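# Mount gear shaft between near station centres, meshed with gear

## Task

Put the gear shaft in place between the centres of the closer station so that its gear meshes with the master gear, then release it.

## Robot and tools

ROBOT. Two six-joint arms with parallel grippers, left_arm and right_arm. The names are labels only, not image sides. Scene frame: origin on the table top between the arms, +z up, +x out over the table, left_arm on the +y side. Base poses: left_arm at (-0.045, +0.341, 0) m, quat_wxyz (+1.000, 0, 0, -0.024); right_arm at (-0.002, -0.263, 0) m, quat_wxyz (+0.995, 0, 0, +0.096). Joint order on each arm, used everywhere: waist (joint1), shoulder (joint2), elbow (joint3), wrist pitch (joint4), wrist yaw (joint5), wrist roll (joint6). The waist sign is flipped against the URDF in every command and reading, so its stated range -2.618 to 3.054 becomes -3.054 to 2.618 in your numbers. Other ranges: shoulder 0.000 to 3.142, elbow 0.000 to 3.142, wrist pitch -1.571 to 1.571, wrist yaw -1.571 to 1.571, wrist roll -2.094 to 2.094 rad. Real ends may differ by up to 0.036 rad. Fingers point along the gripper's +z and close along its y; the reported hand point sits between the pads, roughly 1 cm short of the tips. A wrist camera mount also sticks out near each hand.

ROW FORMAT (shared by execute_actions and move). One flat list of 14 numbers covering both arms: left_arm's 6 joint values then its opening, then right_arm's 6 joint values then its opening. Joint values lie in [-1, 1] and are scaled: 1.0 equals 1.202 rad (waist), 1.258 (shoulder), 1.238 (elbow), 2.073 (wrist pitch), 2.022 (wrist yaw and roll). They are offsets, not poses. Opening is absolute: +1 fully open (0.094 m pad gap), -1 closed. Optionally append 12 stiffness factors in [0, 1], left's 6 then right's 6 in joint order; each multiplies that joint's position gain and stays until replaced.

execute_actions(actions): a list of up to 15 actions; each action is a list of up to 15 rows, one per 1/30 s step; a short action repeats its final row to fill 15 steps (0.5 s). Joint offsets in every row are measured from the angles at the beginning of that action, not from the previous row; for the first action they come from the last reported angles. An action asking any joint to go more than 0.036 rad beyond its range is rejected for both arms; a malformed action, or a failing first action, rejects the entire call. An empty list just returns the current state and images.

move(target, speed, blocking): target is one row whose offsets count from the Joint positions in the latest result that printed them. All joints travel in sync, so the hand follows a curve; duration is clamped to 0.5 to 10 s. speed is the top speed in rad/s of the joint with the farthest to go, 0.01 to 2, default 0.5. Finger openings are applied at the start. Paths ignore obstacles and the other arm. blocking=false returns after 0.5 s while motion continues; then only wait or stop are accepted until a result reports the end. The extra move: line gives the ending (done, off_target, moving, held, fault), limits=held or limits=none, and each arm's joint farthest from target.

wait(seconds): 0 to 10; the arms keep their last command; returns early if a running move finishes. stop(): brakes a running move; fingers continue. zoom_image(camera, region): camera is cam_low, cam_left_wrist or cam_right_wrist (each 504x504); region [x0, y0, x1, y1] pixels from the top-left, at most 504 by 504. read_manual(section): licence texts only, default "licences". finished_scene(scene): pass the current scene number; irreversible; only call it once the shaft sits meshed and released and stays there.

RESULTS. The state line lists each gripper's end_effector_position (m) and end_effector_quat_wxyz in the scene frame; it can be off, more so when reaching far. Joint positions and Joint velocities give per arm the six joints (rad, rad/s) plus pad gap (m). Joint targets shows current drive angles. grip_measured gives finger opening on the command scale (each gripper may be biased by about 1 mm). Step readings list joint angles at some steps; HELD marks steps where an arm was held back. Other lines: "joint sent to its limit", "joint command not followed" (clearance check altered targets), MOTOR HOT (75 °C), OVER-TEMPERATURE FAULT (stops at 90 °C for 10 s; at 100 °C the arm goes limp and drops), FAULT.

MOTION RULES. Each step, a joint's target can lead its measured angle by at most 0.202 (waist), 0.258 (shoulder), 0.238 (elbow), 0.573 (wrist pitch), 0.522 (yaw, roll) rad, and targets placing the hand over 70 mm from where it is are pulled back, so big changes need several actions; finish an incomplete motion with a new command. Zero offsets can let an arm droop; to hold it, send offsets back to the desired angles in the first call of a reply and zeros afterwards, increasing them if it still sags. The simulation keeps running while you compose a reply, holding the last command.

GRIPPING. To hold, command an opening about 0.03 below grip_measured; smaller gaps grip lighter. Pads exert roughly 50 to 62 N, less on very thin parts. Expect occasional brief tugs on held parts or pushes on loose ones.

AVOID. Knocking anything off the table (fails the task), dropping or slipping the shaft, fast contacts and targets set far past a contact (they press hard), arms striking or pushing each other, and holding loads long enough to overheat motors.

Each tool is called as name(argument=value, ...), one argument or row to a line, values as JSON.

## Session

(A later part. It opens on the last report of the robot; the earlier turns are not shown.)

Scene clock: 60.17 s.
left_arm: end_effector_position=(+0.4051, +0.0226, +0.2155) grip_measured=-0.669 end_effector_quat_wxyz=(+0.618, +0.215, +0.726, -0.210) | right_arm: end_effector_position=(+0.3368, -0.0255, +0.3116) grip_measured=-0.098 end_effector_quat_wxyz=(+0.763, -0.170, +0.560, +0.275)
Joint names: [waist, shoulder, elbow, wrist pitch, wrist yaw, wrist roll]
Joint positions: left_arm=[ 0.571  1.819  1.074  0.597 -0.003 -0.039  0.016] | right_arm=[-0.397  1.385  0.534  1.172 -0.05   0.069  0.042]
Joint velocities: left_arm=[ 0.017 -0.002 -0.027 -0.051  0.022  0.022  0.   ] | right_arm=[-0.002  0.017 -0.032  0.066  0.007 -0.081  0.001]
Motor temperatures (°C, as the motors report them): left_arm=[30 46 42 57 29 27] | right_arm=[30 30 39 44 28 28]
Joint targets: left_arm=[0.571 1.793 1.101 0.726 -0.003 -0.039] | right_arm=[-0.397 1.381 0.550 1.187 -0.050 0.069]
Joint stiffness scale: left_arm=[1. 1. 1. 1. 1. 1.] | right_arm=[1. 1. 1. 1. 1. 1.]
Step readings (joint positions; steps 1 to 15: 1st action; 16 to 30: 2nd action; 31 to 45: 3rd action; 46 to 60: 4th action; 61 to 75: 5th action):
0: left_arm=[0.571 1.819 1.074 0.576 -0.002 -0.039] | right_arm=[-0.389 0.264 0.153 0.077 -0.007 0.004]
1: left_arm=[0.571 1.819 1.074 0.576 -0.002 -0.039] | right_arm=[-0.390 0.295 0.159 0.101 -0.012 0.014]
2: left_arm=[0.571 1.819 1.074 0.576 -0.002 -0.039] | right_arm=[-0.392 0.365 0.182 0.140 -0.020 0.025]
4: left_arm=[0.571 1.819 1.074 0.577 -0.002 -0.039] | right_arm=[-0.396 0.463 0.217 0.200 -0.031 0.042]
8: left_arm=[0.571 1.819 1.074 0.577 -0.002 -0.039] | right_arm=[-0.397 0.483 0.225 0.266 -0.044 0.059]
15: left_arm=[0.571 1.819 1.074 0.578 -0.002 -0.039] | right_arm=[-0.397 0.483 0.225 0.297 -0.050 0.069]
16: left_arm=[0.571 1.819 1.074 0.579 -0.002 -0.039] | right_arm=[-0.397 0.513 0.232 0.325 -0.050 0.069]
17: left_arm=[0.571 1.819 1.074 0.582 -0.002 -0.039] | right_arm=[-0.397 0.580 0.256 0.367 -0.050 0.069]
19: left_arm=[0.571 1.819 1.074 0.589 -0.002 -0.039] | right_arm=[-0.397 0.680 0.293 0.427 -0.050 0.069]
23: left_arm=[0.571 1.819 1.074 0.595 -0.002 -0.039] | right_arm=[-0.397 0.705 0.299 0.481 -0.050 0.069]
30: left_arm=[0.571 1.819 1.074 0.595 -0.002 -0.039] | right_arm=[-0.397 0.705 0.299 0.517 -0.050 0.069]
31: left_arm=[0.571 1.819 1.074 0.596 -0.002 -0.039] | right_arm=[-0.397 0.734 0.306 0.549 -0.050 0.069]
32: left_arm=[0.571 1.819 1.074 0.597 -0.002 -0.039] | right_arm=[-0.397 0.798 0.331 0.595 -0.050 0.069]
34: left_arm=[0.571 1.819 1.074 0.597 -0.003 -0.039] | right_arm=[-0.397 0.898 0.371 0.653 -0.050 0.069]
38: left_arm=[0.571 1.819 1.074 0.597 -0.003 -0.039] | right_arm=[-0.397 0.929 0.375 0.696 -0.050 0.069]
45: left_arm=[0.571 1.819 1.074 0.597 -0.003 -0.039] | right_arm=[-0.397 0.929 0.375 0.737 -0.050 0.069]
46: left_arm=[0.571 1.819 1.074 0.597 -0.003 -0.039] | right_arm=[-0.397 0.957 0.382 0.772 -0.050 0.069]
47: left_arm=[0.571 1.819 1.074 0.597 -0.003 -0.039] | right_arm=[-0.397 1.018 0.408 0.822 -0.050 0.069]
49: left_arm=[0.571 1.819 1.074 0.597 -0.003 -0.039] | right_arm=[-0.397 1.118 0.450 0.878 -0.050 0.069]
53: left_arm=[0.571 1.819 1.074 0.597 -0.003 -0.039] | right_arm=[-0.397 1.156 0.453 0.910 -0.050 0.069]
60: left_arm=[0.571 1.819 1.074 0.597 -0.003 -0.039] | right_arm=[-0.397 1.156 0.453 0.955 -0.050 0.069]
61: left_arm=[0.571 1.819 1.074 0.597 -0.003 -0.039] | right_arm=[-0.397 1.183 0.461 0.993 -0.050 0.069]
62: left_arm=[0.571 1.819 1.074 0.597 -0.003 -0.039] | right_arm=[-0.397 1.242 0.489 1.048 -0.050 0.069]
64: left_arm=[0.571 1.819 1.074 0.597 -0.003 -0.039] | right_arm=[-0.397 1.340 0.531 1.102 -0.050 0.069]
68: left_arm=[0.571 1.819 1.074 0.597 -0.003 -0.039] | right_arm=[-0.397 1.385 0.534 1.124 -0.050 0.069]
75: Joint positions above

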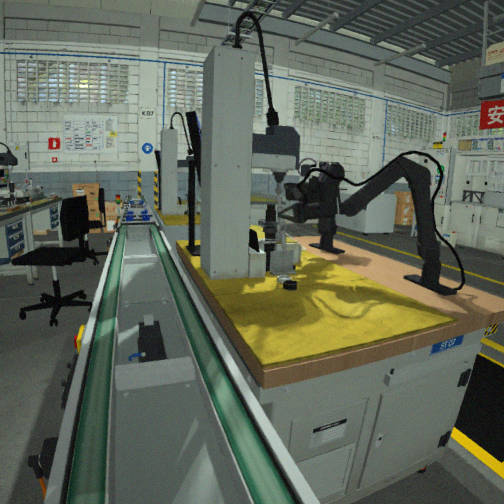

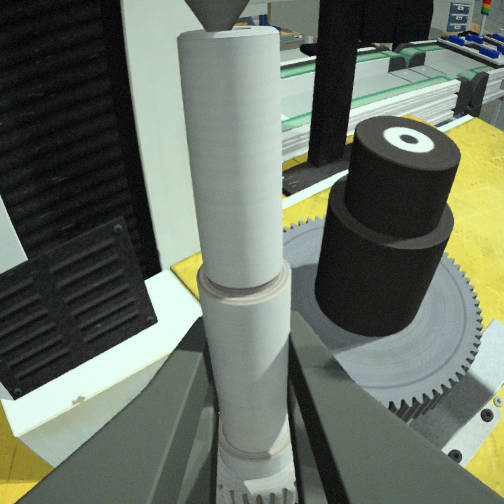

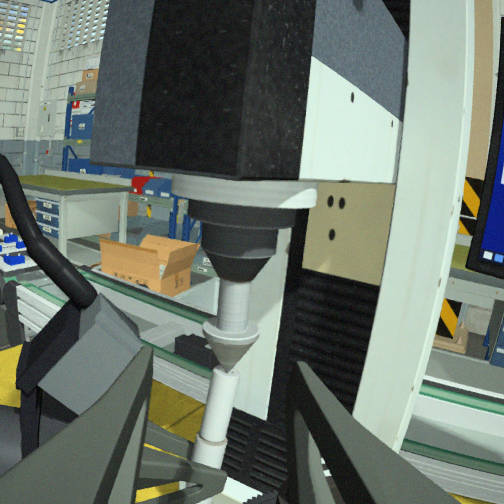

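execute_actions(
  actions=[
    [[0,-0.021,0.022,0.072,-0.009,0,-0.72,0,0.02,0.02,0.025,0,0,-0.2],[0,-0.021,0.022,0.072,-0.009,0,-0.72,0,0.04,0.03,0.04,0,0,-0.2],[0,-0.021,0.022,0.072,-0.009,0,-0.72,0,0.06,0.04,0.055,0,0,-0.2],[0,-0.021,0.022,0.072,-0.009,0,-0.72,0,0.08,0.05,0.07,0,0,-0.2],[0,-0.021,0.022,0.072,-0.009,0,-0.72,0,0.1,0.06,0.085,0,0,-0.2],[0,-0.021,0.022,0.072,-0.009,0,-0.72,0,0.12,0.07,0.1,0,0,-0.2],[0,-0.021,0.022,0.072,-0.009,0,-0.72,0,0.14,0.082,0.108,0,0,-0.2],[0,-0.021,0.022,0.072,-0.009,0,-0.72,0,0.16,0.094,0.108,0,0,-0.2],[0,-0.021,0.022,0.072,-0.009,0,-0.72,0,0.18,0.106,0.108,0,0,-0.2],[0,-0.021,0.022,0.072,-0.009,0,-0.72,0,0.2,0.118,0.108,0,0,-0.2],[0,-0.021,0.022,0.072,-0.009,0,-0.72,0,0.22,0.13,0.108,0,0,-0.2],[0,-0.021,0.022,0.072,-0.009,0,-0.72,0,0.24,0.142,0.108,0,0,-0.2],[0,-0.021,0.022,0.068,-0.009,0,-0.72,0,0.255,0.153,0.108,0,0,-0.2]],
  ],
)

wait(
  seconds=0.4,
)

Scene clock: 68.83 s.
left_arm: end_effector_position=(+0.4061, +0.0238, +0.2163) grip_measured=-0.669 end_effector_quat_wxyz=(+0.620, +0.212, +0.726, -0.207) | right_arm: end_effector_position=(+0.3802, +0.0035, +0.3001) grip_measured=-0.198 end_effector_quat_wxyz=(+0.779, -0.164, +0.537, +0.280)
Joint names: [waist, shoulder, elbow, wrist pitch, wrist yaw, wrist roll]
Joint positions: left_arm=[ 0.571  1.819  1.074  0.6   -0.012 -0.039  0.016] | right_arm=[-0.397  1.689  0.695  1.374 -0.05   0.069  0.038]
Joint velocities: left_arm=[ 0.022 -0.032  0.002 -0.11  -0.022  0.037 -0.001] | right_arm=[-0.002  0.31   0.105  0.037 -0.037  0.022 -0.   ]
Motor temperatures (°C, as the motors report them): left_arm=[30 47 42 59 29 27] | right_arm=[30 31 39 44 28 28]
Joint targets: left_arm=[0.571 1.793 1.101 0.738 -0.021 -0.039] | right_arm=[-0.397 1.706 0.723 1.396 -0.050 0.069]
Joint stiffness scale: left_arm=[1. 1. 1. 1. 1. 1.] | right_arm=[1. 1. 1. 1. 1. 1.]
Step readings (joint positions):
0: left_arm=[0.571 1.819 1.074 0.597 -0.003 -0.039] | right_arm=[-0.397 1.385 0.534 1.181 -0.050 0.069]
1: left_arm=[0.571 1.819 1.074 0.597 -0.005 -0.039] | right_arm=[-0.397 1.387 0.534 1.186 -0.050 0.069]
2: left_arm=[0.571 1.819 1.074 0.597 -0.006 -0.039] | right_arm=[-0.397 1.393 0.535 1.198 -0.050 0.069]
4: left_arm=[0.571 1.819 1.074 0.599 -0.010 -0.039] | right_arm=[-0.397 1.425 0.551 1.237 -0.050 0.069]
8: left_arm=[0.571 1.819 1.074 0.600 -0.012 -0.039] | right_arm=[-0.397 1.527 0.603 1.324 -0.050 0.069]
15: Joint positions above

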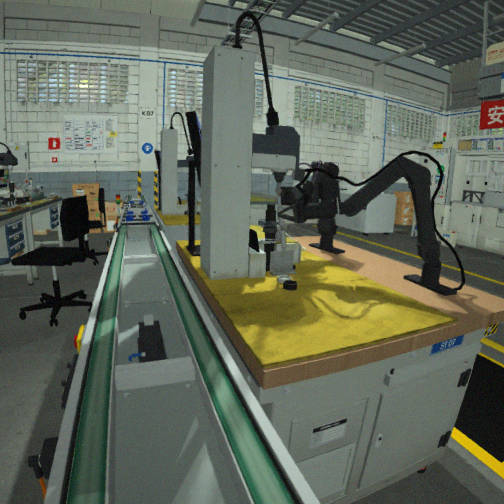

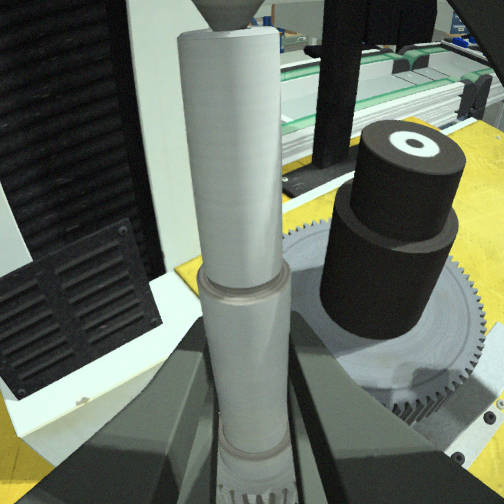

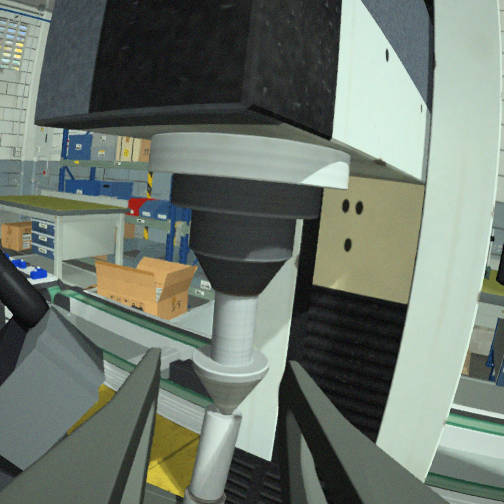

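Scene clock: 69.23 s.
left_arm: end_effector_position=(+0.4061, +0.0238, +0.2163) grip_measured=-0.669 end_effector_quat_wxyz=(+0.620, +0.212, +0.726, -0.207) | right_arm: end_effector_position=(+0.3811, +0.0040, +0.2986) grip_measured=-0.198 end_effector_quat_wxyz=(+0.780, -0.164, +0.535, +0.281)
Joint names: [waist, shoulder, elbow, wrist pitch, wrist yaw, wrist roll]
Joint positions: left_arm=[ 0.571  1.819  1.074  0.6   -0.012 -0.039  0.016] | right_arm=[-0.397  1.701  0.696  1.389 -0.05   0.069  0.038]
Joint velocities: left_arm=[ 0.007 -0.007 -0.017  0.022 -0.051 -0.022  0.   ] | right_arm=[ 0.017 -0.012  0.002  0.095  0.022  0.051  0.   ]
Motor temperatures (°C, as the motors report them): left_arm=[30 47 42 59 29 27] | right_arm=[30 31 39 44 28 28]
Joint targets: left_arm=[0.571 1.793 1.101 0.738 -0.021 -0.039] | right_arm=[-0.397 1.706 0.723 1.396 -0.050 0.069]
Joint stiffness scale: left_arm=[1. 1. 1. 1. 1. 1.] | right_arm=[1. 1. 1. 1. 1. 1.]
wait: 0.40 s; no rest

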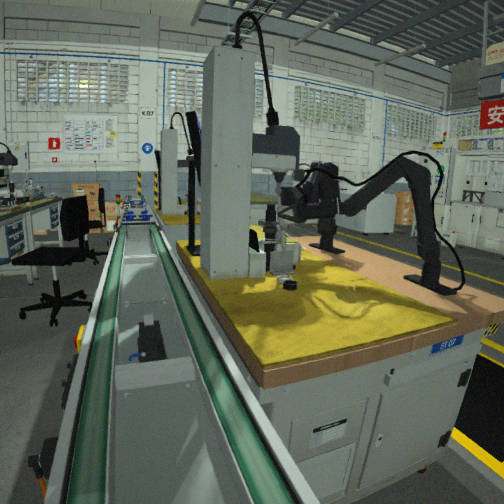

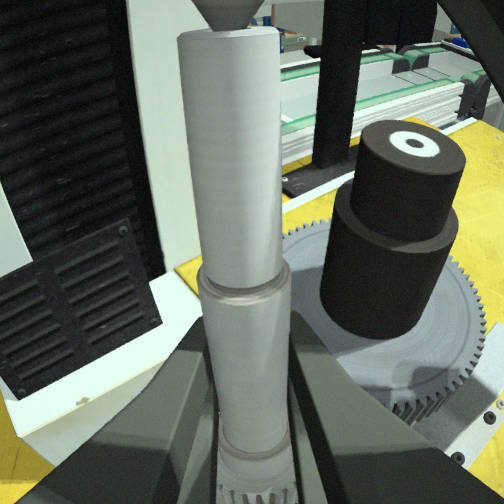

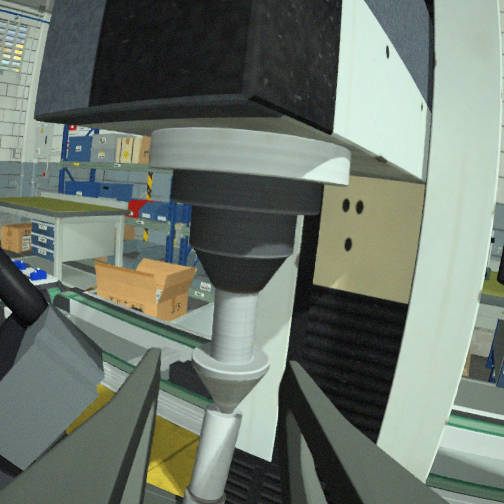

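execute_actions(
  actions=[],
)

Scene clock: 85.60 s.
left_arm: end_effector_position=(+0.4061, +0.0238, +0.2163) grip_measured=-0.669 end_effector_quat_wxyz=(+0.620, +0.212, +0.726, -0.207) | right_arm: end_effector_position=(+0.3809, +0.0040, +0.2989) grip_measured=-0.198 end_effector_quat_wxyz=(+0.780, -0.163, +0.535, +0.281)
Joint names: [waist, shoulder, elbow, wrist pitch, wrist yaw, wrist roll]
Joint positions: left_arm=[ 0.571  1.819  1.074  0.6   -0.012 -0.039  0.016] | right_arm=[-0.397  1.701  0.696  1.39  -0.05   0.069  0.038]
Joint velocities: left_arm=[ 0.037  0.022 -0.022 -0.037 -0.007 -0.007  0.   ] | right_arm=[-0.017 -0.002  0.002 -0.037 -0.125 -0.037 -0.001]
Motor temperatures (°C, as the motors report them): left_arm=[30 48 41 62 29 27] | right_arm=[30 33 39 44 28 28]
Joint targets: left_arm=[0.571 1.793 1.101 0.738 -0.021 -0.039] | right_arm=[-0.397 1.706 0.723 1.396 -0.050 0.069]
Joint stiffness scale: left_arm=[1. 1. 1. 1. 1. 1.] | right_arm=[1. 1. 1. 1. 1. 1.]

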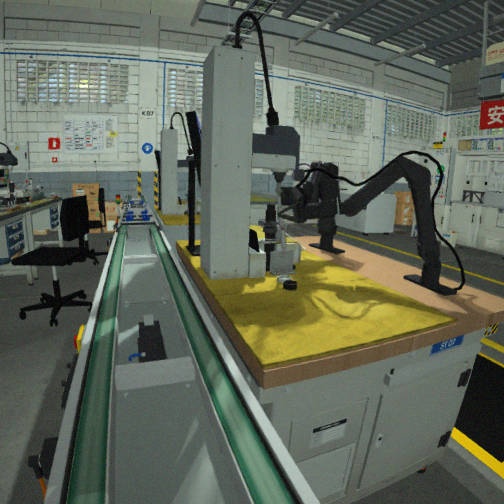

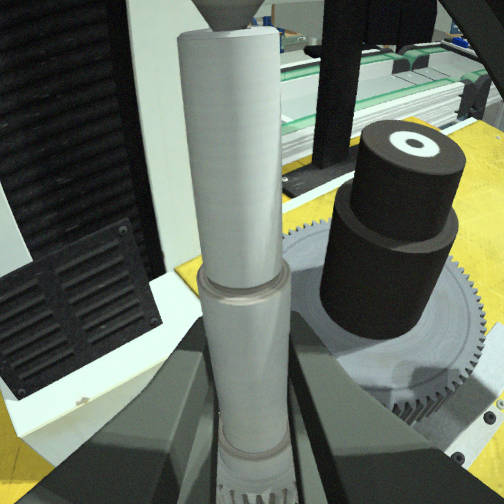

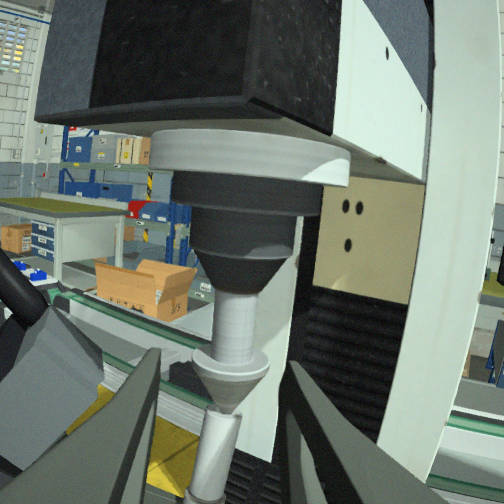

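execute_actions(
  actions=[
    [[0,-0.021,0.022,0.062,0,0,-0.72,0,0.01,0.027,0.003,0,0,-0.2],[0,-0.021,0.022,0.062,0,0,-0.72,0,0.015,0.033,0.003,0,0,-0.2],[0,-0.021,0.022,0.062,0,0,-0.72,0,0.02,0.039,0.003,0,0,-0.2],[0,-0.021,0.022,0.062,0,0,-0.72,0,0.025,0.045,0.003,0,0,-0.2],[0,-0.021,0.022,0.062,0,0,-0.72,0,0.03,0.051,0.003,0,0,-0.2],[0,-0.021,0.022,0.062,0,0,-0.72,0,0.035,0.057,0.003,0,0,-0.2],[0,-0.021,0.022,0.062,0,0,-0.72,0,0.04,0.062,0.003,0,0,-0.2],[0,-0.021,0.022,0.062,0,0,-0.72,0,0.045,0.067,0.003,0,0,-0.2]],
    [[0,-0.021,0.022,0.062,0,0,-0.72,0,0.01,0.027,0.003,0,0,-0.2],[0,-0.021,0.022,0.062,0,0,-0.72,0,0.015,0.033,0.003,0,0,-0.2],[0,-0.021,0.022,0.062,0,0,-0.72,0,0.02,0.039,0.003,0,0,-0.2],[0,-0.021,0.022,0.062,0,0,-0.72,0,0.025,0.045,0.003,0,0,-0.2],[0,-0.021,0.022,0.062,0,0,-0.72,0,0.03,0.051,0.003,0,0,-0.2],[0,-0.021,0.022,0.062,0,0,-0.72,0,0.035,0.057,0.003,0,0,-0.2],[0,-0.021,0.022,0.062,0,0,-0.72,0,0.04,0.062,0.003,0,0,-0.2],[0,-0.021,0.022,0.062,0,0,-0.72,0,0.045,0.067,0.003,0,0,-0.2]],
  ],
)

wait(
  seconds=0.3,
)

Scene clock: 92.03 s.
left_arm: end_effector_position=(+0.4061, +0.0238, +0.2163) grip_measured=-0.669 end_effector_quat_wxyz=(+0.620, +0.212, +0.726, -0.207) | right_arm: end_effector_position=(+0.4009, +0.0173, +0.3095) grip_measured=-0.198 end_effector_quat_wxyz=(+0.790, -0.159, +0.519, +0.284)
Joint names: [waist, shoulder, elbow, wrist pitch, wrist yaw, wrist roll]
Joint positions: left_arm=[ 0.571  1.819  1.074  0.6   -0.012 -0.039  0.016] | right_arm=[-0.397  1.788  0.813  1.398 -0.05   0.069  0.038]
Joint velocities: left_arm=[ 0.007  0.002 -0.007  0.022  0.007 -0.007  0.001] | right_arm=[-0.017 -0.017 -0.022 -0.022 -0.051  0.007 -0.001]
Motor temperatures (°C, as the motors report them): left_arm=[30 49 41 64 29 27] | right_arm=[30 33 39 44 28 28]
Joint targets: left_arm=[0.571 1.793 1.101 0.729 -0.012 -0.039] | right_arm=[-0.397 1.801 0.838 1.400 -0.050 0.069]
Joint stiffness scale: left_arm=[1. 1. 1. 1. 1. 1.] | right_arm=[1. 1. 1. 1. 1. 1.]
Step readings (joint positions; steps 1 to 15: 1st action; 16 to 30: 2nd action):
0: left_arm=[0.571 1.819 1.074 0.600 -0.012 -0.039] | right_arm=[-0.397 1.701 0.696 1.390 -0.050 0.069]
1: left_arm=[0.571 1.819 1.074 0.600 -0.012 -0.039] | right_arm=[-0.397 1.701 0.696 1.390 -0.050 0.069]
2: left_arm=[0.571 1.819 1.074 0.600 -0.012 -0.039] | right_arm=[-0.397 1.702 0.698 1.390 -0.050 0.069]
4: left_arm=[0.571 1.819 1.074 0.600 -0.012 -0.039] | right_arm=[-0.397 1.708 0.711 1.391 -0.050 0.069]
8: left_arm=[0.571 1.819 1.074 0.600 -0.012 -0.039] | right_arm=[-0.397 1.730 0.745 1.394 -0.050 0.069]
15: left_arm=[0.571 1.819 1.074 0.600 -0.012 -0.039] | right_arm=[-0.397 1.745 0.754 1.394 -0.050 0.069]
16: left_arm=[0.571 1.819 1.074 0.600 -0.012 -0.039] | right_arm=[-0.397 1.745 0.754 1.394 -0.050 0.069]
17: left_arm=[0.571 1.819 1.074 0.600 -0.012 -0.039] | right_arm=[-0.397 1.745 0.757 1.394 -0.050 0.069]
19: left_arm=[0.571 1.819 1.074 0.600 -0.012 -0.039] | right_arm=[-0.397 1.751 0.770 1.395 -0.050 0.069]
23: left_arm=[0.571 1.819 1.074 0.600 -0.012 -0.039] | right_arm=[-0.397 1.773 0.804 1.398 -0.050 0.069]
30: Joint positions above

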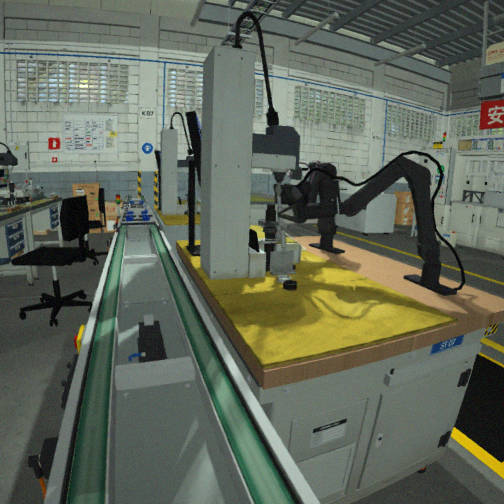

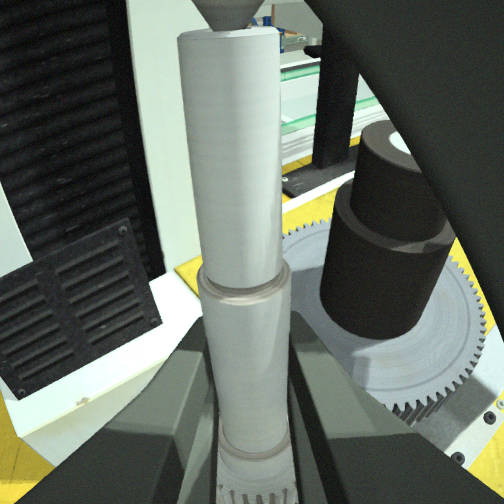

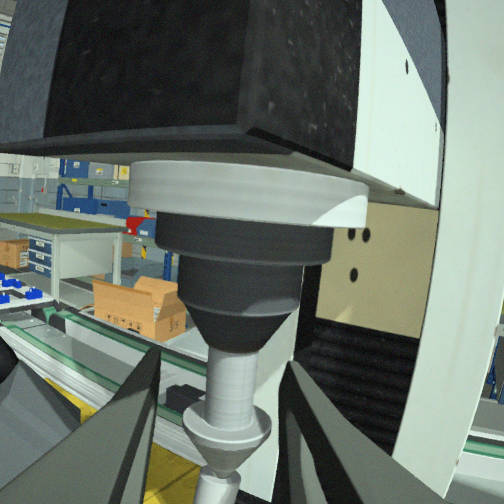

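Scene clock: 92.33 s.
left_arm: end_effector_position=(+0.4061, +0.0238, +0.2163) grip_measured=-0.669 end_effector_quat_wxyz=(+0.620, +0.212, +0.726, -0.207) | right_arm: end_effector_position=(+0.4009, +0.0173, +0.3095) grip_measured=-0.198 end_effector_quat_wxyz=(+0.790, -0.159, +0.519, +0.284)
Joint names: [waist, shoulder, elbow, wrist pitch, wrist yaw, wrist roll]
Joint positions: left_arm=[ 0.571  1.819  1.074  0.6   -0.012 -0.039  0.016] | right_arm=[-0.397  1.788  0.813  1.398 -0.05   0.069  0.038]
Joint velocities: left_arm=[ 0.007 -0.012  0.002  0.022 -0.037  0.022  0.001] | right_arm=[-0.007 -0.017  0.007  0.051 -0.022 -0.051 -0.001]
Motor temperatures (°C, as the motors report them): left_arm=[30 49 41 64 29 27] | right_arm=[30 33 39 44 28 28]
Joint targets: left_arm=[0.571 1.793 1.101 0.729 -0.012 -0.039] | right_arm=[-0.397 1.801 0.838 1.400 -0.050 0.069]
Joint stiffness scale: left_arm=[1. 1. 1. 1. 1. 1.] | right_arm=[1. 1. 1. 1. 1. 1.]
wait: 0.30 s; at rest by 0.17 s

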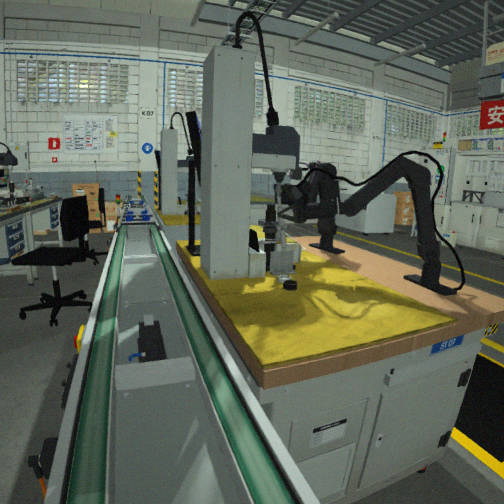

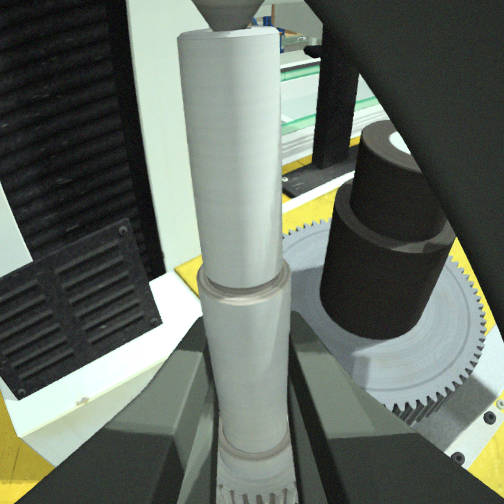

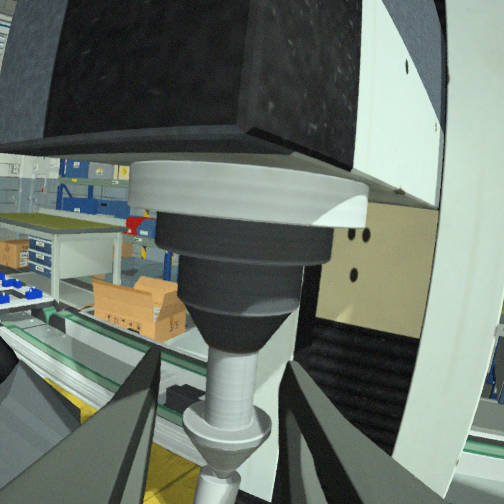

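Lower 11 mm: q2 +0.012, q4 −0.022.

execute_actions(
  actions=[
    [[0,-0.021,0.022,0.06,0,0,-0.72,0,0.012,0.018,-0.005,0,0,-0.22],[0,-0.021,0.022,0.06,0,0,-0.72,0,0.014,0.018,-0.011,0,0,-0.24],[0,-0.021,0.022,0.06,0,0,-0.72,0,0.016,0.018,-0.015,0,0,-0.26],[0,-0.021,0.022,0.06,0,0,-0.72,0,0.018,0.018,-0.019,0,0,-0.28],[0,-0.021,0.022,0.06,0,0,-0.72,0,0.02,0.018,-0.022,0,0,-0.3]],
  ],
)

Scene clock: 96.40 s.
left_arm: end_effector_position=(+0.4061, +0.0239, +0.2163) grip_measured=-0.669 end_effector_quat_wxyz=(+0.620, +0.212, +0.726, -0.207) | right_arm: end_effector_position=(+0.4037, +0.0192, +0.3012) grip_measured=-0.298 end_effector_quat_wxyz=(+0.783, -0.162, +0.530, +0.282)
Joint names: [waist, shoulder, elbow, wrist pitch, wrist yaw, wrist roll]
Joint positions: left_arm=[ 0.571  1.819  1.074  0.6   -0.012 -0.039  0.016] | right_arm=[-0.397  1.797  0.813  1.381 -0.05   0.069  0.033]
Joint velocities: left_arm=[-0.027 -0.017 -0.022  0.022  0.051 -0.022 -0.   ] | right_arm=[ 0.022  0.012 -0.022  0.051  0.007 -0.11  -0.   ]
Motor temperatures (°C, as the motors report them): left_arm=[30 49 42 64 29 27] | right_arm=[30 33 39 44 28 28]
Joint targets: left_arm=[0.571 1.793 1.101 0.724 -0.012 -0.039] | right_arm=[-0.397 1.813 0.836 1.352 -0.050 0.069]
Joint stiffness scale: left_arm=[1. 1. 1. 1. 1. 1.] | right_arm=[1. 1. 1. 1. 1. 1.]
Step readings (joint positions):
0: left_arm=[0.571 1.819 1.074 0.600 -0.012 -0.039] | right_arm=[-0.397 1.788 0.813 1.398 -0.050 0.069]
1: left_arm=[0.571 1.819 1.074 0.600 -0.012 -0.039] | right_arm=[-0.397 1.788 0.813 1.398 -0.050 0.069]
2: left_arm=[0.571 1.819 1.074 0.600 -0.012 -0.039] | right_arm=[-0.397 1.788 0.813 1.398 -0.050 0.069]
4: left_arm=[0.571 1.819 1.074 0.600 -0.012 -0.039] | right_arm=[-0.397 1.788 0.813 1.395 -0.050 0.069]
8: left_arm=[0.571 1.819 1.074 0.600 -0.012 -0.039] | right_arm=[-0.397 1.791 0.813 1.388 -0.050 0.069]
15: Joint positions above

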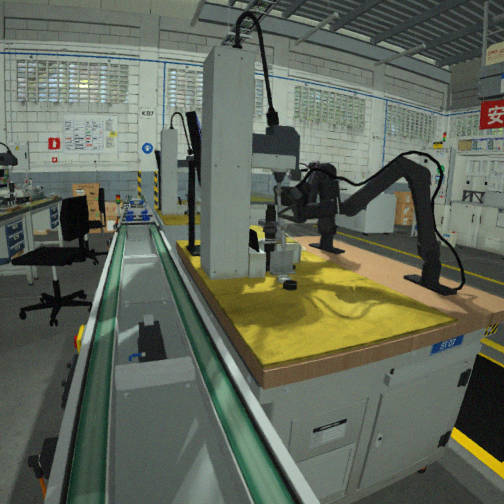

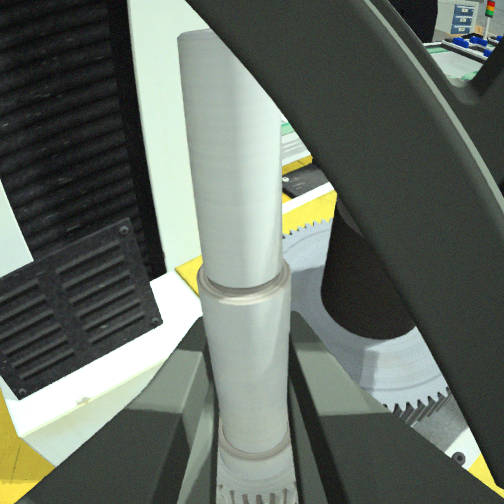

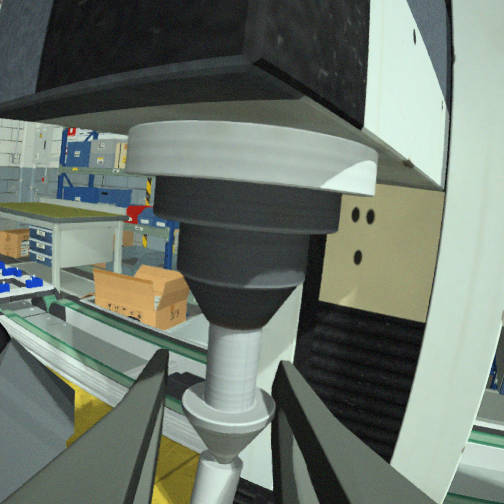

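execute_actions(
  actions=[
    [[0,-0.021,0.022,0.06,0,0,-0.72,0,0.013,0.018,-0.014,0,0,-0.33],[0,-0.021,0.022,0.06,0,0,-0.72,0,0.013,0.018,-0.014,0,0,-0.36],[0,-0.021,0.022,0.06,0,0,-0.72,0,0.013,0.018,-0.014,0,0,-0.39],[0,-0.021,0.022,0.06,0,0,-0.72,0,0.013,0.018,-0.014,0,0,-0.41],[0,-0.021,0.022,0.06,0,0,-0.72,0,0.013,0.018,-0.014,0,0,-0.43],[0,-0.021,0.022,0.06,0,0,-0.72,0,0.013,0.018,-0.014,0,0,-0.445],[0,-0.021,0.022,0.06,0,0,-0.72,0,0.013,0.018,-0.014,0,0,-0.46],[0,-0.021,0.022,0.06,0,0,-0.72,0,0.013,0.018,-0.014,0,0,-0.475],[0,-0.021,0.022,0.06,0,0,-0.72,0,0.013,0.018,-0.014,0,0,-0.49],[0,-0.021,0.022,0.06,0,0,-0.72,0,0.013,0.018,-0.014,0,0,-0.505],[0,-0.021,0.022,0.06,0,0,-0.72,0,0.013,0.018,-0.014,0,0,-0.53]],
  ],
)

Scene clock: 101.43 s.
left_arm: end_effector_position=(+0.4061, +0.0239, +0.2163) grip_measured=-0.669 end_effector_quat_wxyz=(+0.620, +0.212, +0.726, -0.207) | right_arm: end_effector_position=(+0.4051, +0.0175, +0.3008) grip_measured=-0.481 end_effector_quat_wxyz=(+0.784, -0.157, +0.532, +0.278)
Joint names: [waist, shoulder, elbow, wrist pitch, wrist yaw, wrist roll]
Joint positions: left_arm=[ 0.571  1.819  1.074  0.6   -0.012 -0.039  0.016] | right_arm=[-0.397  1.797  0.813  1.379 -0.038  0.069  0.024]
Joint velocities: left_arm=[-0.002  0.002 -0.017 -0.007  0.022 -0.007 -0.002] | right_arm=[ 0.007 -0.017 -0.007  0.037  0.007  0.037  0.   ]
Motor temperatures (°C, as the motors report them): left_arm=[30 49 42 64 29 27] | right_arm=[30 33 39 43 28 28]
Joint targets: left_arm=[0.571 1.793 1.101 0.724 -0.012 -0.039] | right_arm=[-0.397 1.813 0.836 1.352 -0.050 0.069]
Joint stiffness scale: left_arm=[1. 1. 1. 1. 1. 1.] | right_arm=[1. 1. 1. 1. 1. 1.]
Step readings (joint positions):
0: left_arm=[0.571 1.819 1.074 0.600 -0.012 -0.039] | right_arm=[-0.397 1.797 0.813 1.381 -0.050 0.069]
1: left_arm=[0.571 1.819 1.074 0.600 -0.012 -0.039] | right_arm=[-0.397 1.797 0.813 1.381 -0.050 0.069]
2: left_arm=[0.571 1.819 1.074 0.600 -0.012 -0.039] | right_arm=[-0.397 1.797 0.813 1.381 -0.048 0.069]
4: left_arm=[0.571 1.819 1.074 0.600 -0.012 -0.039] | right_arm=[-0.397 1.797 0.813 1.380 -0.041 0.069]
8: left_arm=[0.571 1.819 1.074 0.600 -0.012 -0.039] | right_arm=[-0.397 1.797 0.813 1.379 -0.038 0.069]
15: Joint positions above

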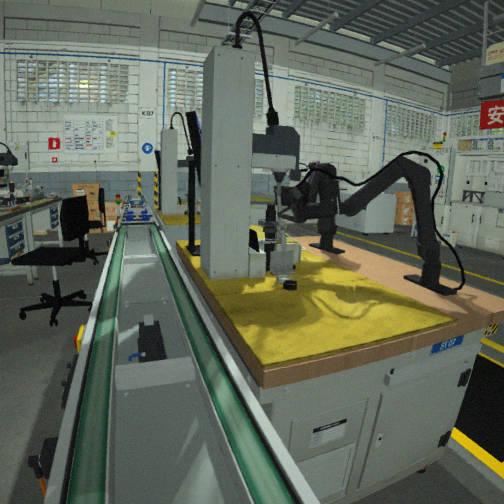

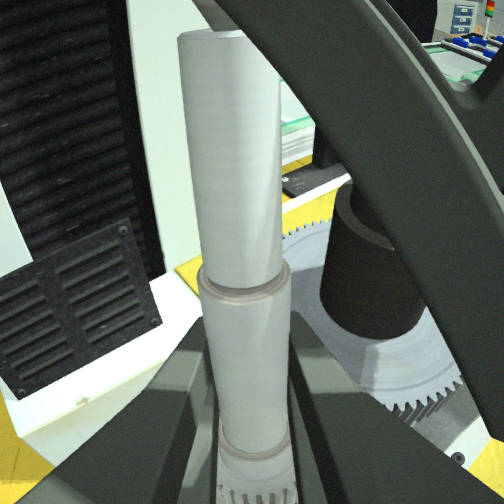

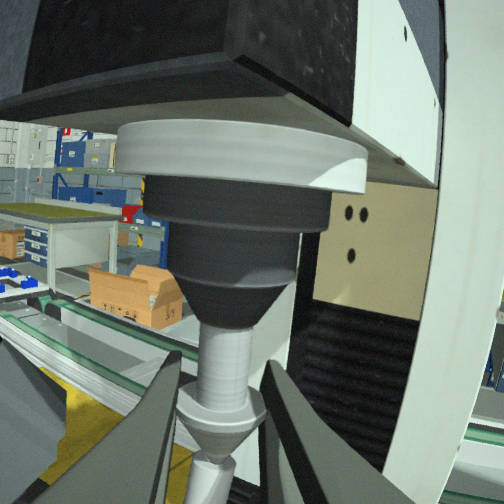

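Gripped. Lift.

execute_actions(
  actions=[
    [[0,-0.021,0.022,0.062,0,0,-0.72,0,0.01,0.025,-0.007,0,0,-0.53],[0,-0.021,0.022,0.064,0,0,-0.72,0,0.007,0.032,0,0,0,-0.53],[0,-0.021,0.022,0.066,0,0,-0.72,0,0.005,0.039,0.007,0,0,-0.53],[0,-0.021,0.022,0.068,0,0,-0.72,0,0.002,0.046,0.014,0,0,-0.53],[0,-0.021,0.022,0.069,0,0,-0.72,0,0,0.053,0.02,0,0,-0.53],[0,-0.021,0.022,0.07,0,0,-0.72,0,-0.003,0.06,0.026,0.002,0,-0.53],[0,-0.021,0.022,0.071,0,0,-0.72,0,-0.005,0.066,0.032,0.002,0,-0.53],[0,-0.021,0.022,0.073,0,0,-0.72,0,-0.008,0.072,0.038,0.004,0,-0.53],[0,-0.021,0.022,0.075,0,0,-0.72,0,-0.01,0.076,0.041,0.004,0,-0.53],[0,-0.021,0.022,0.077,0,0,-0.72,0,-0.01,0.08,0.044,0.004,0,-0.53]],
    [[0,-0.021,0.022,0.077,0,0,-0.72,0,-0.01,0.073,0.041,0.004,0,-0.53]],
  ],
)

Scene clock: 108.13 s.
left_arm: end_effector_position=(+0.4072, +0.0231, +0.2274) grip_measured=-0.669 end_effector_quat_wxyz=(+0.636, +0.208, +0.712, -0.212) | right_arm: end_effector_position=(+0.4051, +0.0172, +0.3213) grip_measured=-0.481 end_effector_quat_wxyz=(+0.800, -0.151, +0.507, +0.283)
Joint names: [waist, shoulder, elbow, wrist pitch, wrist yaw, wrist roll]
Joint positions: left_arm=[ 0.571  1.819  1.074  0.645 -0.012 -0.039  0.016] | right_arm=[-0.397  1.797  0.849  1.404 -0.036  0.069  0.024]
Joint velocities: left_arm=[ 0.017 -0.002 -0.007  0.022 -0.051 -0.066  0.   ] | right_arm=[ 0.012 -0.012 -0.002  0.037 -0.037  0.022 -0.001]
Motor temperatures (°C, as the motors report them): left_arm=[30 49 42 65 29 27] | right_arm=[30 34 40 43 28 28]
Joint targets: left_arm=[0.571 1.793 1.101 0.781 -0.012 -0.039] | right_arm=[-0.397 1.785 0.928 1.482 -0.028 0.069]
Joint stiffness scale: left_arm=[1. 1. 1. 1. 1. 1.] | right_arm=[1. 1. 1. 1. 1. 1.]
Step readings (joint positions; steps 1 to 15: 1st action; 16 to 30: 2nd action):
0: left_arm=[0.571 1.819 1.074 0.600 -0.012 -0.039] | right_arm=[-0.397 1.797 0.813 1.379 -0.038 0.069]
1: left_arm=[0.571 1.819 1.074 0.600 -0.012 -0.039] | right_arm=[-0.397 1.797 0.815 1.379 -0.037 0.069]
2: left_arm=[0.571 1.819 1.074 0.600 -0.012 -0.039] | right_arm=[-0.397 1.797 0.815 1.379 -0.036 0.069]
4: left_arm=[0.571 1.819 1.074 0.600 -0.012 -0.039] | right_arm=[-0.397 1.797 0.816 1.380 -0.036 0.069]
8: left_arm=[0.571 1.819 1.074 0.601 -0.012 -0.039] | right_arm=[-0.397 1.797 0.820 1.383 -0.036 0.069]
15: left_arm=[0.571 1.819 1.074 0.621 -0.012 -0.039] | right_arm=[-0.397 1.797 0.837 1.397 -0.036 0.069]
16: left_arm=[0.571 1.819 1.074 0.624 -0.012 -0.039] | right_arm=[-0.397 1.797 0.838 1.398 -0.036 0.069]
17: left_arm=[0.571 1.819 1.074 0.627 -0.012 -0.039] | right_arm=[-0.397 1.797 0.841 1.399 -0.036 0.069]
19: left_arm=[0.571 1.819 1.074 0.634 -0.012 -0.039] | right_arm=[-0.397 1.797 0.846 1.402 -0.036 0.069]
23: left_arm=[0.571 1.819 1.074 0.643 -0.012 -0.039] | right_arm=[-0.397 1.797 0.849 1.404 -0.036 0.069]
30: Joint positions above

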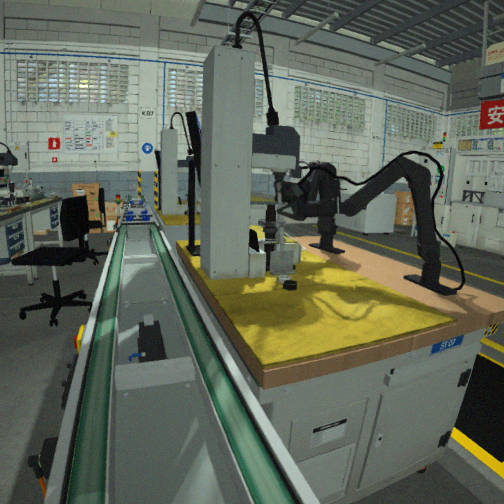

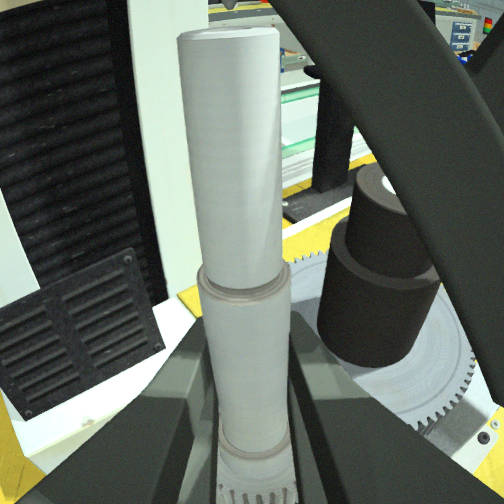

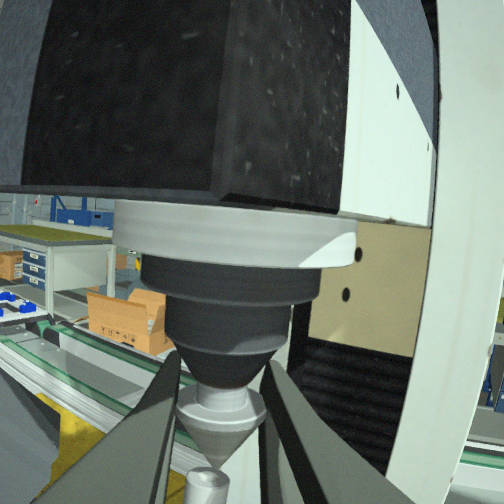

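execute_actions(
  actions=[
    [[-0.003,-0.019,0.018,0.071,0,0.004,-0.72,0,-0.01,0.063,0.038,0.004,0,-0.53],[-0.006,-0.017,0.016,0.076,0,0.007,-0.72,0,-0.01,0.063,0.038,0.004,0,-0.53],[-0.008,-0.014,0.015,0.08,0,0.01,-0.72,0,-0.01,0.063,0.038,0.004,0,-0.53],[-0.008,-0.011,0.015,0.084,0,0.012,-0.72,0,-0.01,0.063,0.038,0.004,0,-0.53],[-0.008,-0.008,0.015,0.088,0,0.014,-0.72,0,-0.01,0.063,0.038,0.004,0,-0.53],[-0.008,-0.004,0.015,0.092,0,0.014,-0.72,0,-0.01,0.063,0.038,0.004,0,-0.53]],
    [[0,-0.017,0.015,0.071,0,0,-0.72,0,-0.01,0.063,0.038,0.004,0,-0.53],[0,-0.015,0.015,0.076,0,0,-0.72,0,-0.01,0.063,0.038,0.004,0,-0.53],[0,-0.013,0.015,0.08,0,0,-0.72,0,-0.01,0.063,0.038,0.004,0,-0.53],[0,-0.01,0.015,0.084,0,0,-0.72,0,-0.01,0.063,0.038,0.004,0,-0.53],[0,-0.007,0.015,0.088,0,0,-0.72,0,-0.01,0.063,0.038,0.004,0,-0.53],[0,-0.004,0.015,0.092,0,0,-0.72,0,-0.01,0.063,0.038,0.004,0,-0.53]],
  ],
)

zoom_image(
  camera="cam_low",
  region=[240,170,330,290],
)

Scene clock: 118.57 s.
left_arm: end_effector_position=(+0.4096, +0.0220, +0.2320) grip_measured=-0.669 end_effector_quat_wxyz=(+0.657, +0.206, +0.693, -0.214) | right_arm: end_effector_position=(+0.4050, +0.0172, +0.3214) grip_measured=-0.481 end_effector_quat_wxyz=(+0.801, -0.151, +0.507, +0.282)
Joint names: [waist, shoulder, elbow, wrist pitch, wrist yaw, wrist roll]
Joint positions: left_arm=[ 0.571  1.843  1.062  0.735 -0.015 -0.027  0.016] | right_arm=[-0.397  1.797  0.849  1.405 -0.036  0.066  0.024]
Joint velocities: left_arm=[-0.022 -0.007 -0.002 -0.095  0.051 -0.007 -0.001] | right_arm=[ 0.012  0.002 -0.012 -0.051  0.007  0.095 -0.001]
Motor temperatures (°C, as the motors report them): left_arm=[30 50 42 66 29 27] | right_arm=[30 35 43 45 28 28]
Joint targets: left_arm=[0.571 1.826 1.089 0.886 -0.012 -0.027] | right_arm=[-0.397 1.785 0.927 1.483 -0.029 0.067]
Joint stiffness scale: left_arm=[1. 1. 1. 1. 1. 1.] | right_arm=[1. 1. 1. 1. 1. 1.]
Step readings (joint positions; steps 1 to 15: 1st action; 16 to 30: 2nd action):
0: left_arm=[0.571 1.819 1.074 0.645 -0.012 -0.039] | right_arm=[-0.397 1.797 0.849 1.404 -0.036 0.069]
1: left_arm=[0.571 1.819 1.074 0.646 -0.012 -0.039] | right_arm=[-0.397 1.797 0.849 1.404 -0.036 0.069]
2: left_arm=[0.571 1.819 1.074 0.648 -0.012 -0.038] | right_arm=[-0.397 1.797 0.849 1.404 -0.036 0.069]
4: left_arm=[0.571 1.820 1.074 0.657 -0.012 -0.034] | right_arm=[-0.397 1.797 0.849 1.404 -0.036 0.069]
8: left_arm=[0.571 1.829 1.072 0.685 -0.012 -0.027] | right_arm=[-0.397 1.797 0.849 1.405 -0.037 0.067]
15: left_arm=[0.571 1.832 1.070 0.695 -0.012 -0.027] | right_arm=[-0.397 1.797 0.849 1.405 -0.037 0.067]
16: left_arm=[0.571 1.832 1.070 0.696 -0.012 -0.027] | right_arm=[-0.397 1.797 0.849 1.405 -0.037 0.067]
17: left_arm=[0.571 1.832 1.069 0.698 -0.012 -0.027] | right_arm=[-0.397 1.797 0.849 1.405 -0.037 0.067]
19: left_arm=[0.571 1.834 1.068 0.704 -0.012 -0.027] | right_arm=[-0.397 1.797 0.849 1.405 -0.036 0.067]
23: left_arm=[0.571 1.840 1.064 0.727 -0.014 -0.027] | right_arm=[-0.397 1.797 0.849 1.405 -0.036 0.067]
30: Joint positions above

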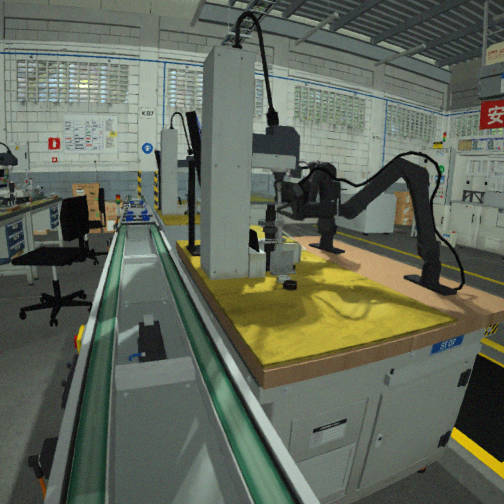

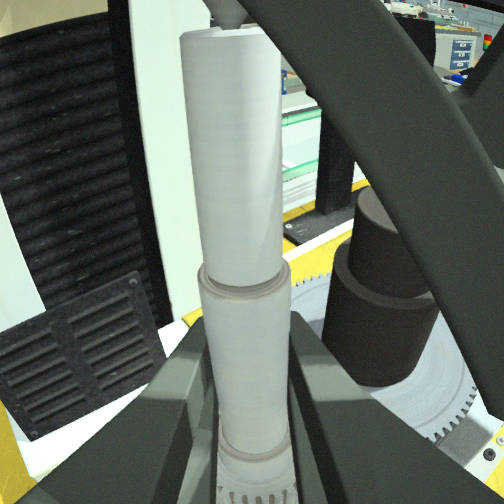

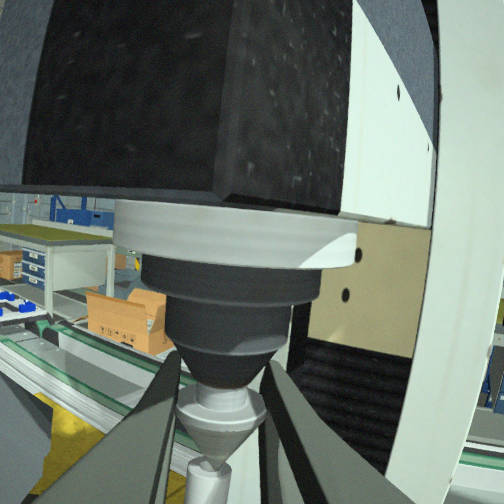

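Region (240, 170, 330, 290) of cam_low's 504x504 image, scaled by 4.200, with more detail than that image has; it fills the left 378 columns of this view, and the rest is white.

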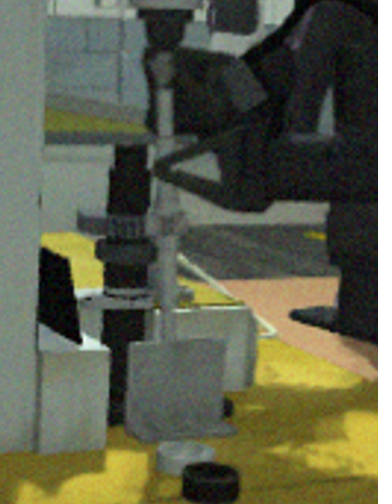

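execute_actions(
  actions=[
    [[0,-0.011,0.026,0.072,0,0,-0.72,0,-0.01,0.062,0.037,0.004,0,-0.53],[0,-0.008,0.03,0.074,0,0,-0.72,0,-0.01,0.062,0.037,0.004,0,-0.53],[0,-0.005,0.034,0.076,0,0,-0.72,0,-0.01,0.062,0.037,0.004,0,-0.53],[0,-0.002,0.038,0.079,0,0,-0.72,0,-0.01,0.062,0.037,0.004,0,-0.53],[0,0.001,0.04,0.082,0,0,-0.72,0,-0.01,0.062,0.037,0.004,0,-0.53]],
    [[0,-0.011,0.036,0.072,0,0,-0.72,0,-0.01,0.062,0.037,0.004,0,-0.53],[0,-0.008,0.034,0.076,0,0,-0.72,0,-0.01,0.062,0.037,0.004,0,-0.53],[0,-0.005,0.034,0.08,0,0,-0.72,0,-0.01,0.062,0.037,0.004,0,-0.53],[0,-0.002,0.034,0.084,0,0,-0.72,0,-0.01,0.062,0.037,0.004,0,-0.53],[0,0.001,0.034,0.088,0,0,-0.72,0,-0.01,0.062,0.037,0.004,0,-0.53]],
  ],
)

zoom_image(
  camera="cam_low",
  region=[240,170,330,290],
)

Scene clock: 126.63 s.
left_arm: end_effector_position=(+0.4156, +0.0233, +0.2295) grip_measured=-0.669 end_effector_quat_wxyz=(+0.670, +0.200, +0.684, -0.208) | right_arm: end_effector_position=(+0.4051, +0.0171, +0.3220) grip_measured=-0.481 end_effector_quat_wxyz=(+0.801, -0.154, +0.505, +0.282)
Joint names: [waist, shoulder, elbow, wrist pitch, wrist yaw, wrist roll]
Joint positions: left_arm=[ 0.568  1.876  1.062  0.799 -0.029 -0.016  0.016] | right_arm=[-0.394  1.797  0.85   1.405 -0.044  0.064  0.024]
Joint velocities: left_arm=[-0.007 -0.007 -0.012  0.022 -0.066 -0.037  0.001] | right_arm=[-0.002  0.007 -0.007 -0.051 -0.037  0.051  0.001]
Motor temperatures (°C, as the motors report them): left_arm=[30 49 42 68 29 27] | right_arm=[30 36 45 47 28 28]
Joint targets: left_arm=[0.569 1.854 1.104 0.941 -0.016 -0.024] | right_arm=[-0.395 1.785 0.926 1.481 -0.033 0.060]
Joint stiffness scale: left_arm=[1. 1. 1. 1. 1. 1.] | right_arm=[1. 1. 1. 1. 1. 1.]
Step readings (joint positions; steps 1 to 15: 1st action; 16 to 30: 2nd action):
0: left_arm=[0.571 1.843 1.062 0.736 -0.015 -0.027] | right_arm=[-0.397 1.797 0.849 1.405 -0.036 0.066]
1: left_arm=[0.571 1.843 1.062 0.736 -0.015 -0.027] | right_arm=[-0.397 1.797 0.849 1.405 -0.036 0.066]
2: left_arm=[0.571 1.843 1.062 0.736 -0.015 -0.027] | right_arm=[-0.397 1.797 0.849 1.405 -0.036 0.066]
4: left_arm=[0.571 1.845 1.062 0.741 -0.015 -0.026] | right_arm=[-0.397 1.797 0.849 1.405 -0.037 0.065]
8: left_arm=[0.570 1.851 1.062 0.755 -0.016 -0.024] | right_arm=[-0.395 1.797 0.849 1.405 -0.040 0.061]
15: left_arm=[0.569 1.853 1.062 0.759 -0.016 -0.023] | right_arm=[-0.395 1.797 0.849 1.405 -0.041 0.060]
16: left_arm=[0.569 1.853 1.062 0.759 -0.016 -0.023] | right_arm=[-0.395 1.797 0.849 1.405 -0.042 0.059]
17: left_arm=[0.569 1.853 1.062 0.760 -0.016 -0.023] | right_arm=[-0.395 1.797 0.849 1.405 -0.042 0.059]
19: left_arm=[0.569 1.854 1.062 0.763 -0.016 -0.021] | right_arm=[-0.395 1.797 0.849 1.405 -0.042 0.059]
23: left_arm=[0.568 1.864 1.062 0.781 -0.019 -0.017] | right_arm=[-0.394 1.797 0.850 1.405 -0.044 0.060]
30: Joint positions above

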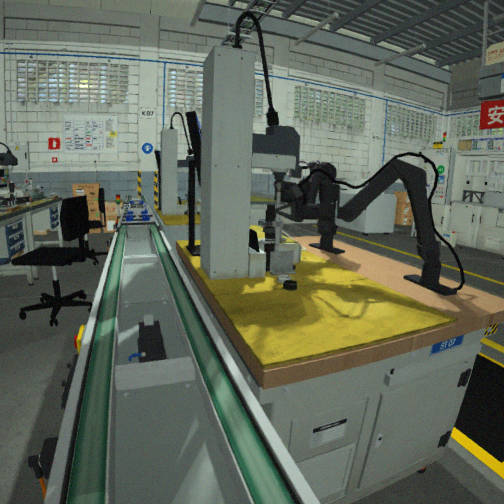

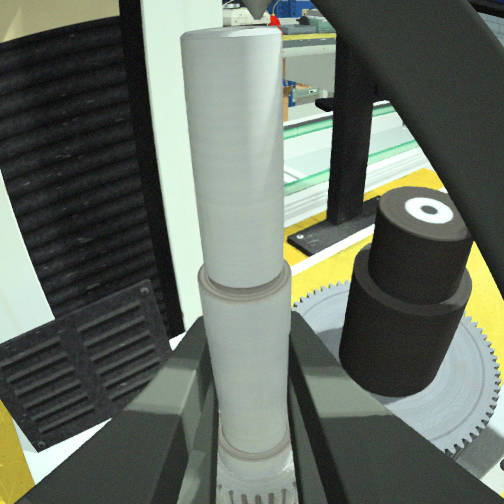

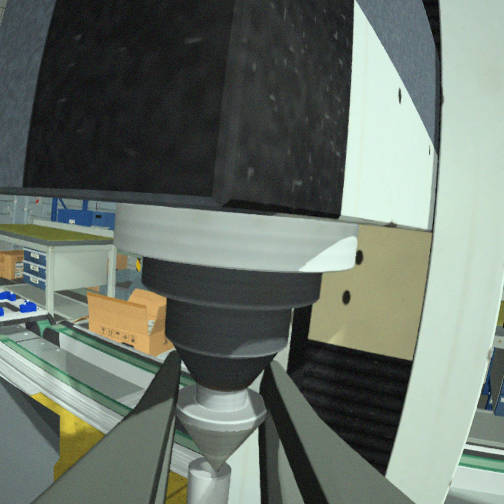

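Region (240, 170, 330, 290) of cam_low's 504x504 image, scaled by 4.200, with more detail than that image has; it fills the left 378 columns of this view, and the rest is white.

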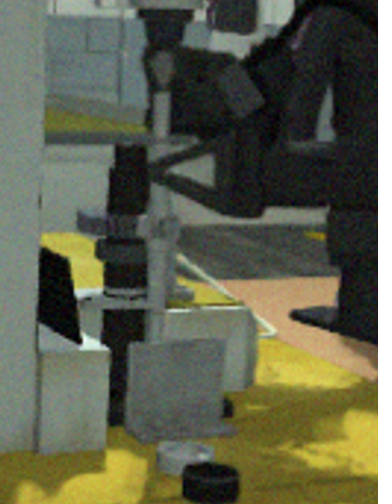

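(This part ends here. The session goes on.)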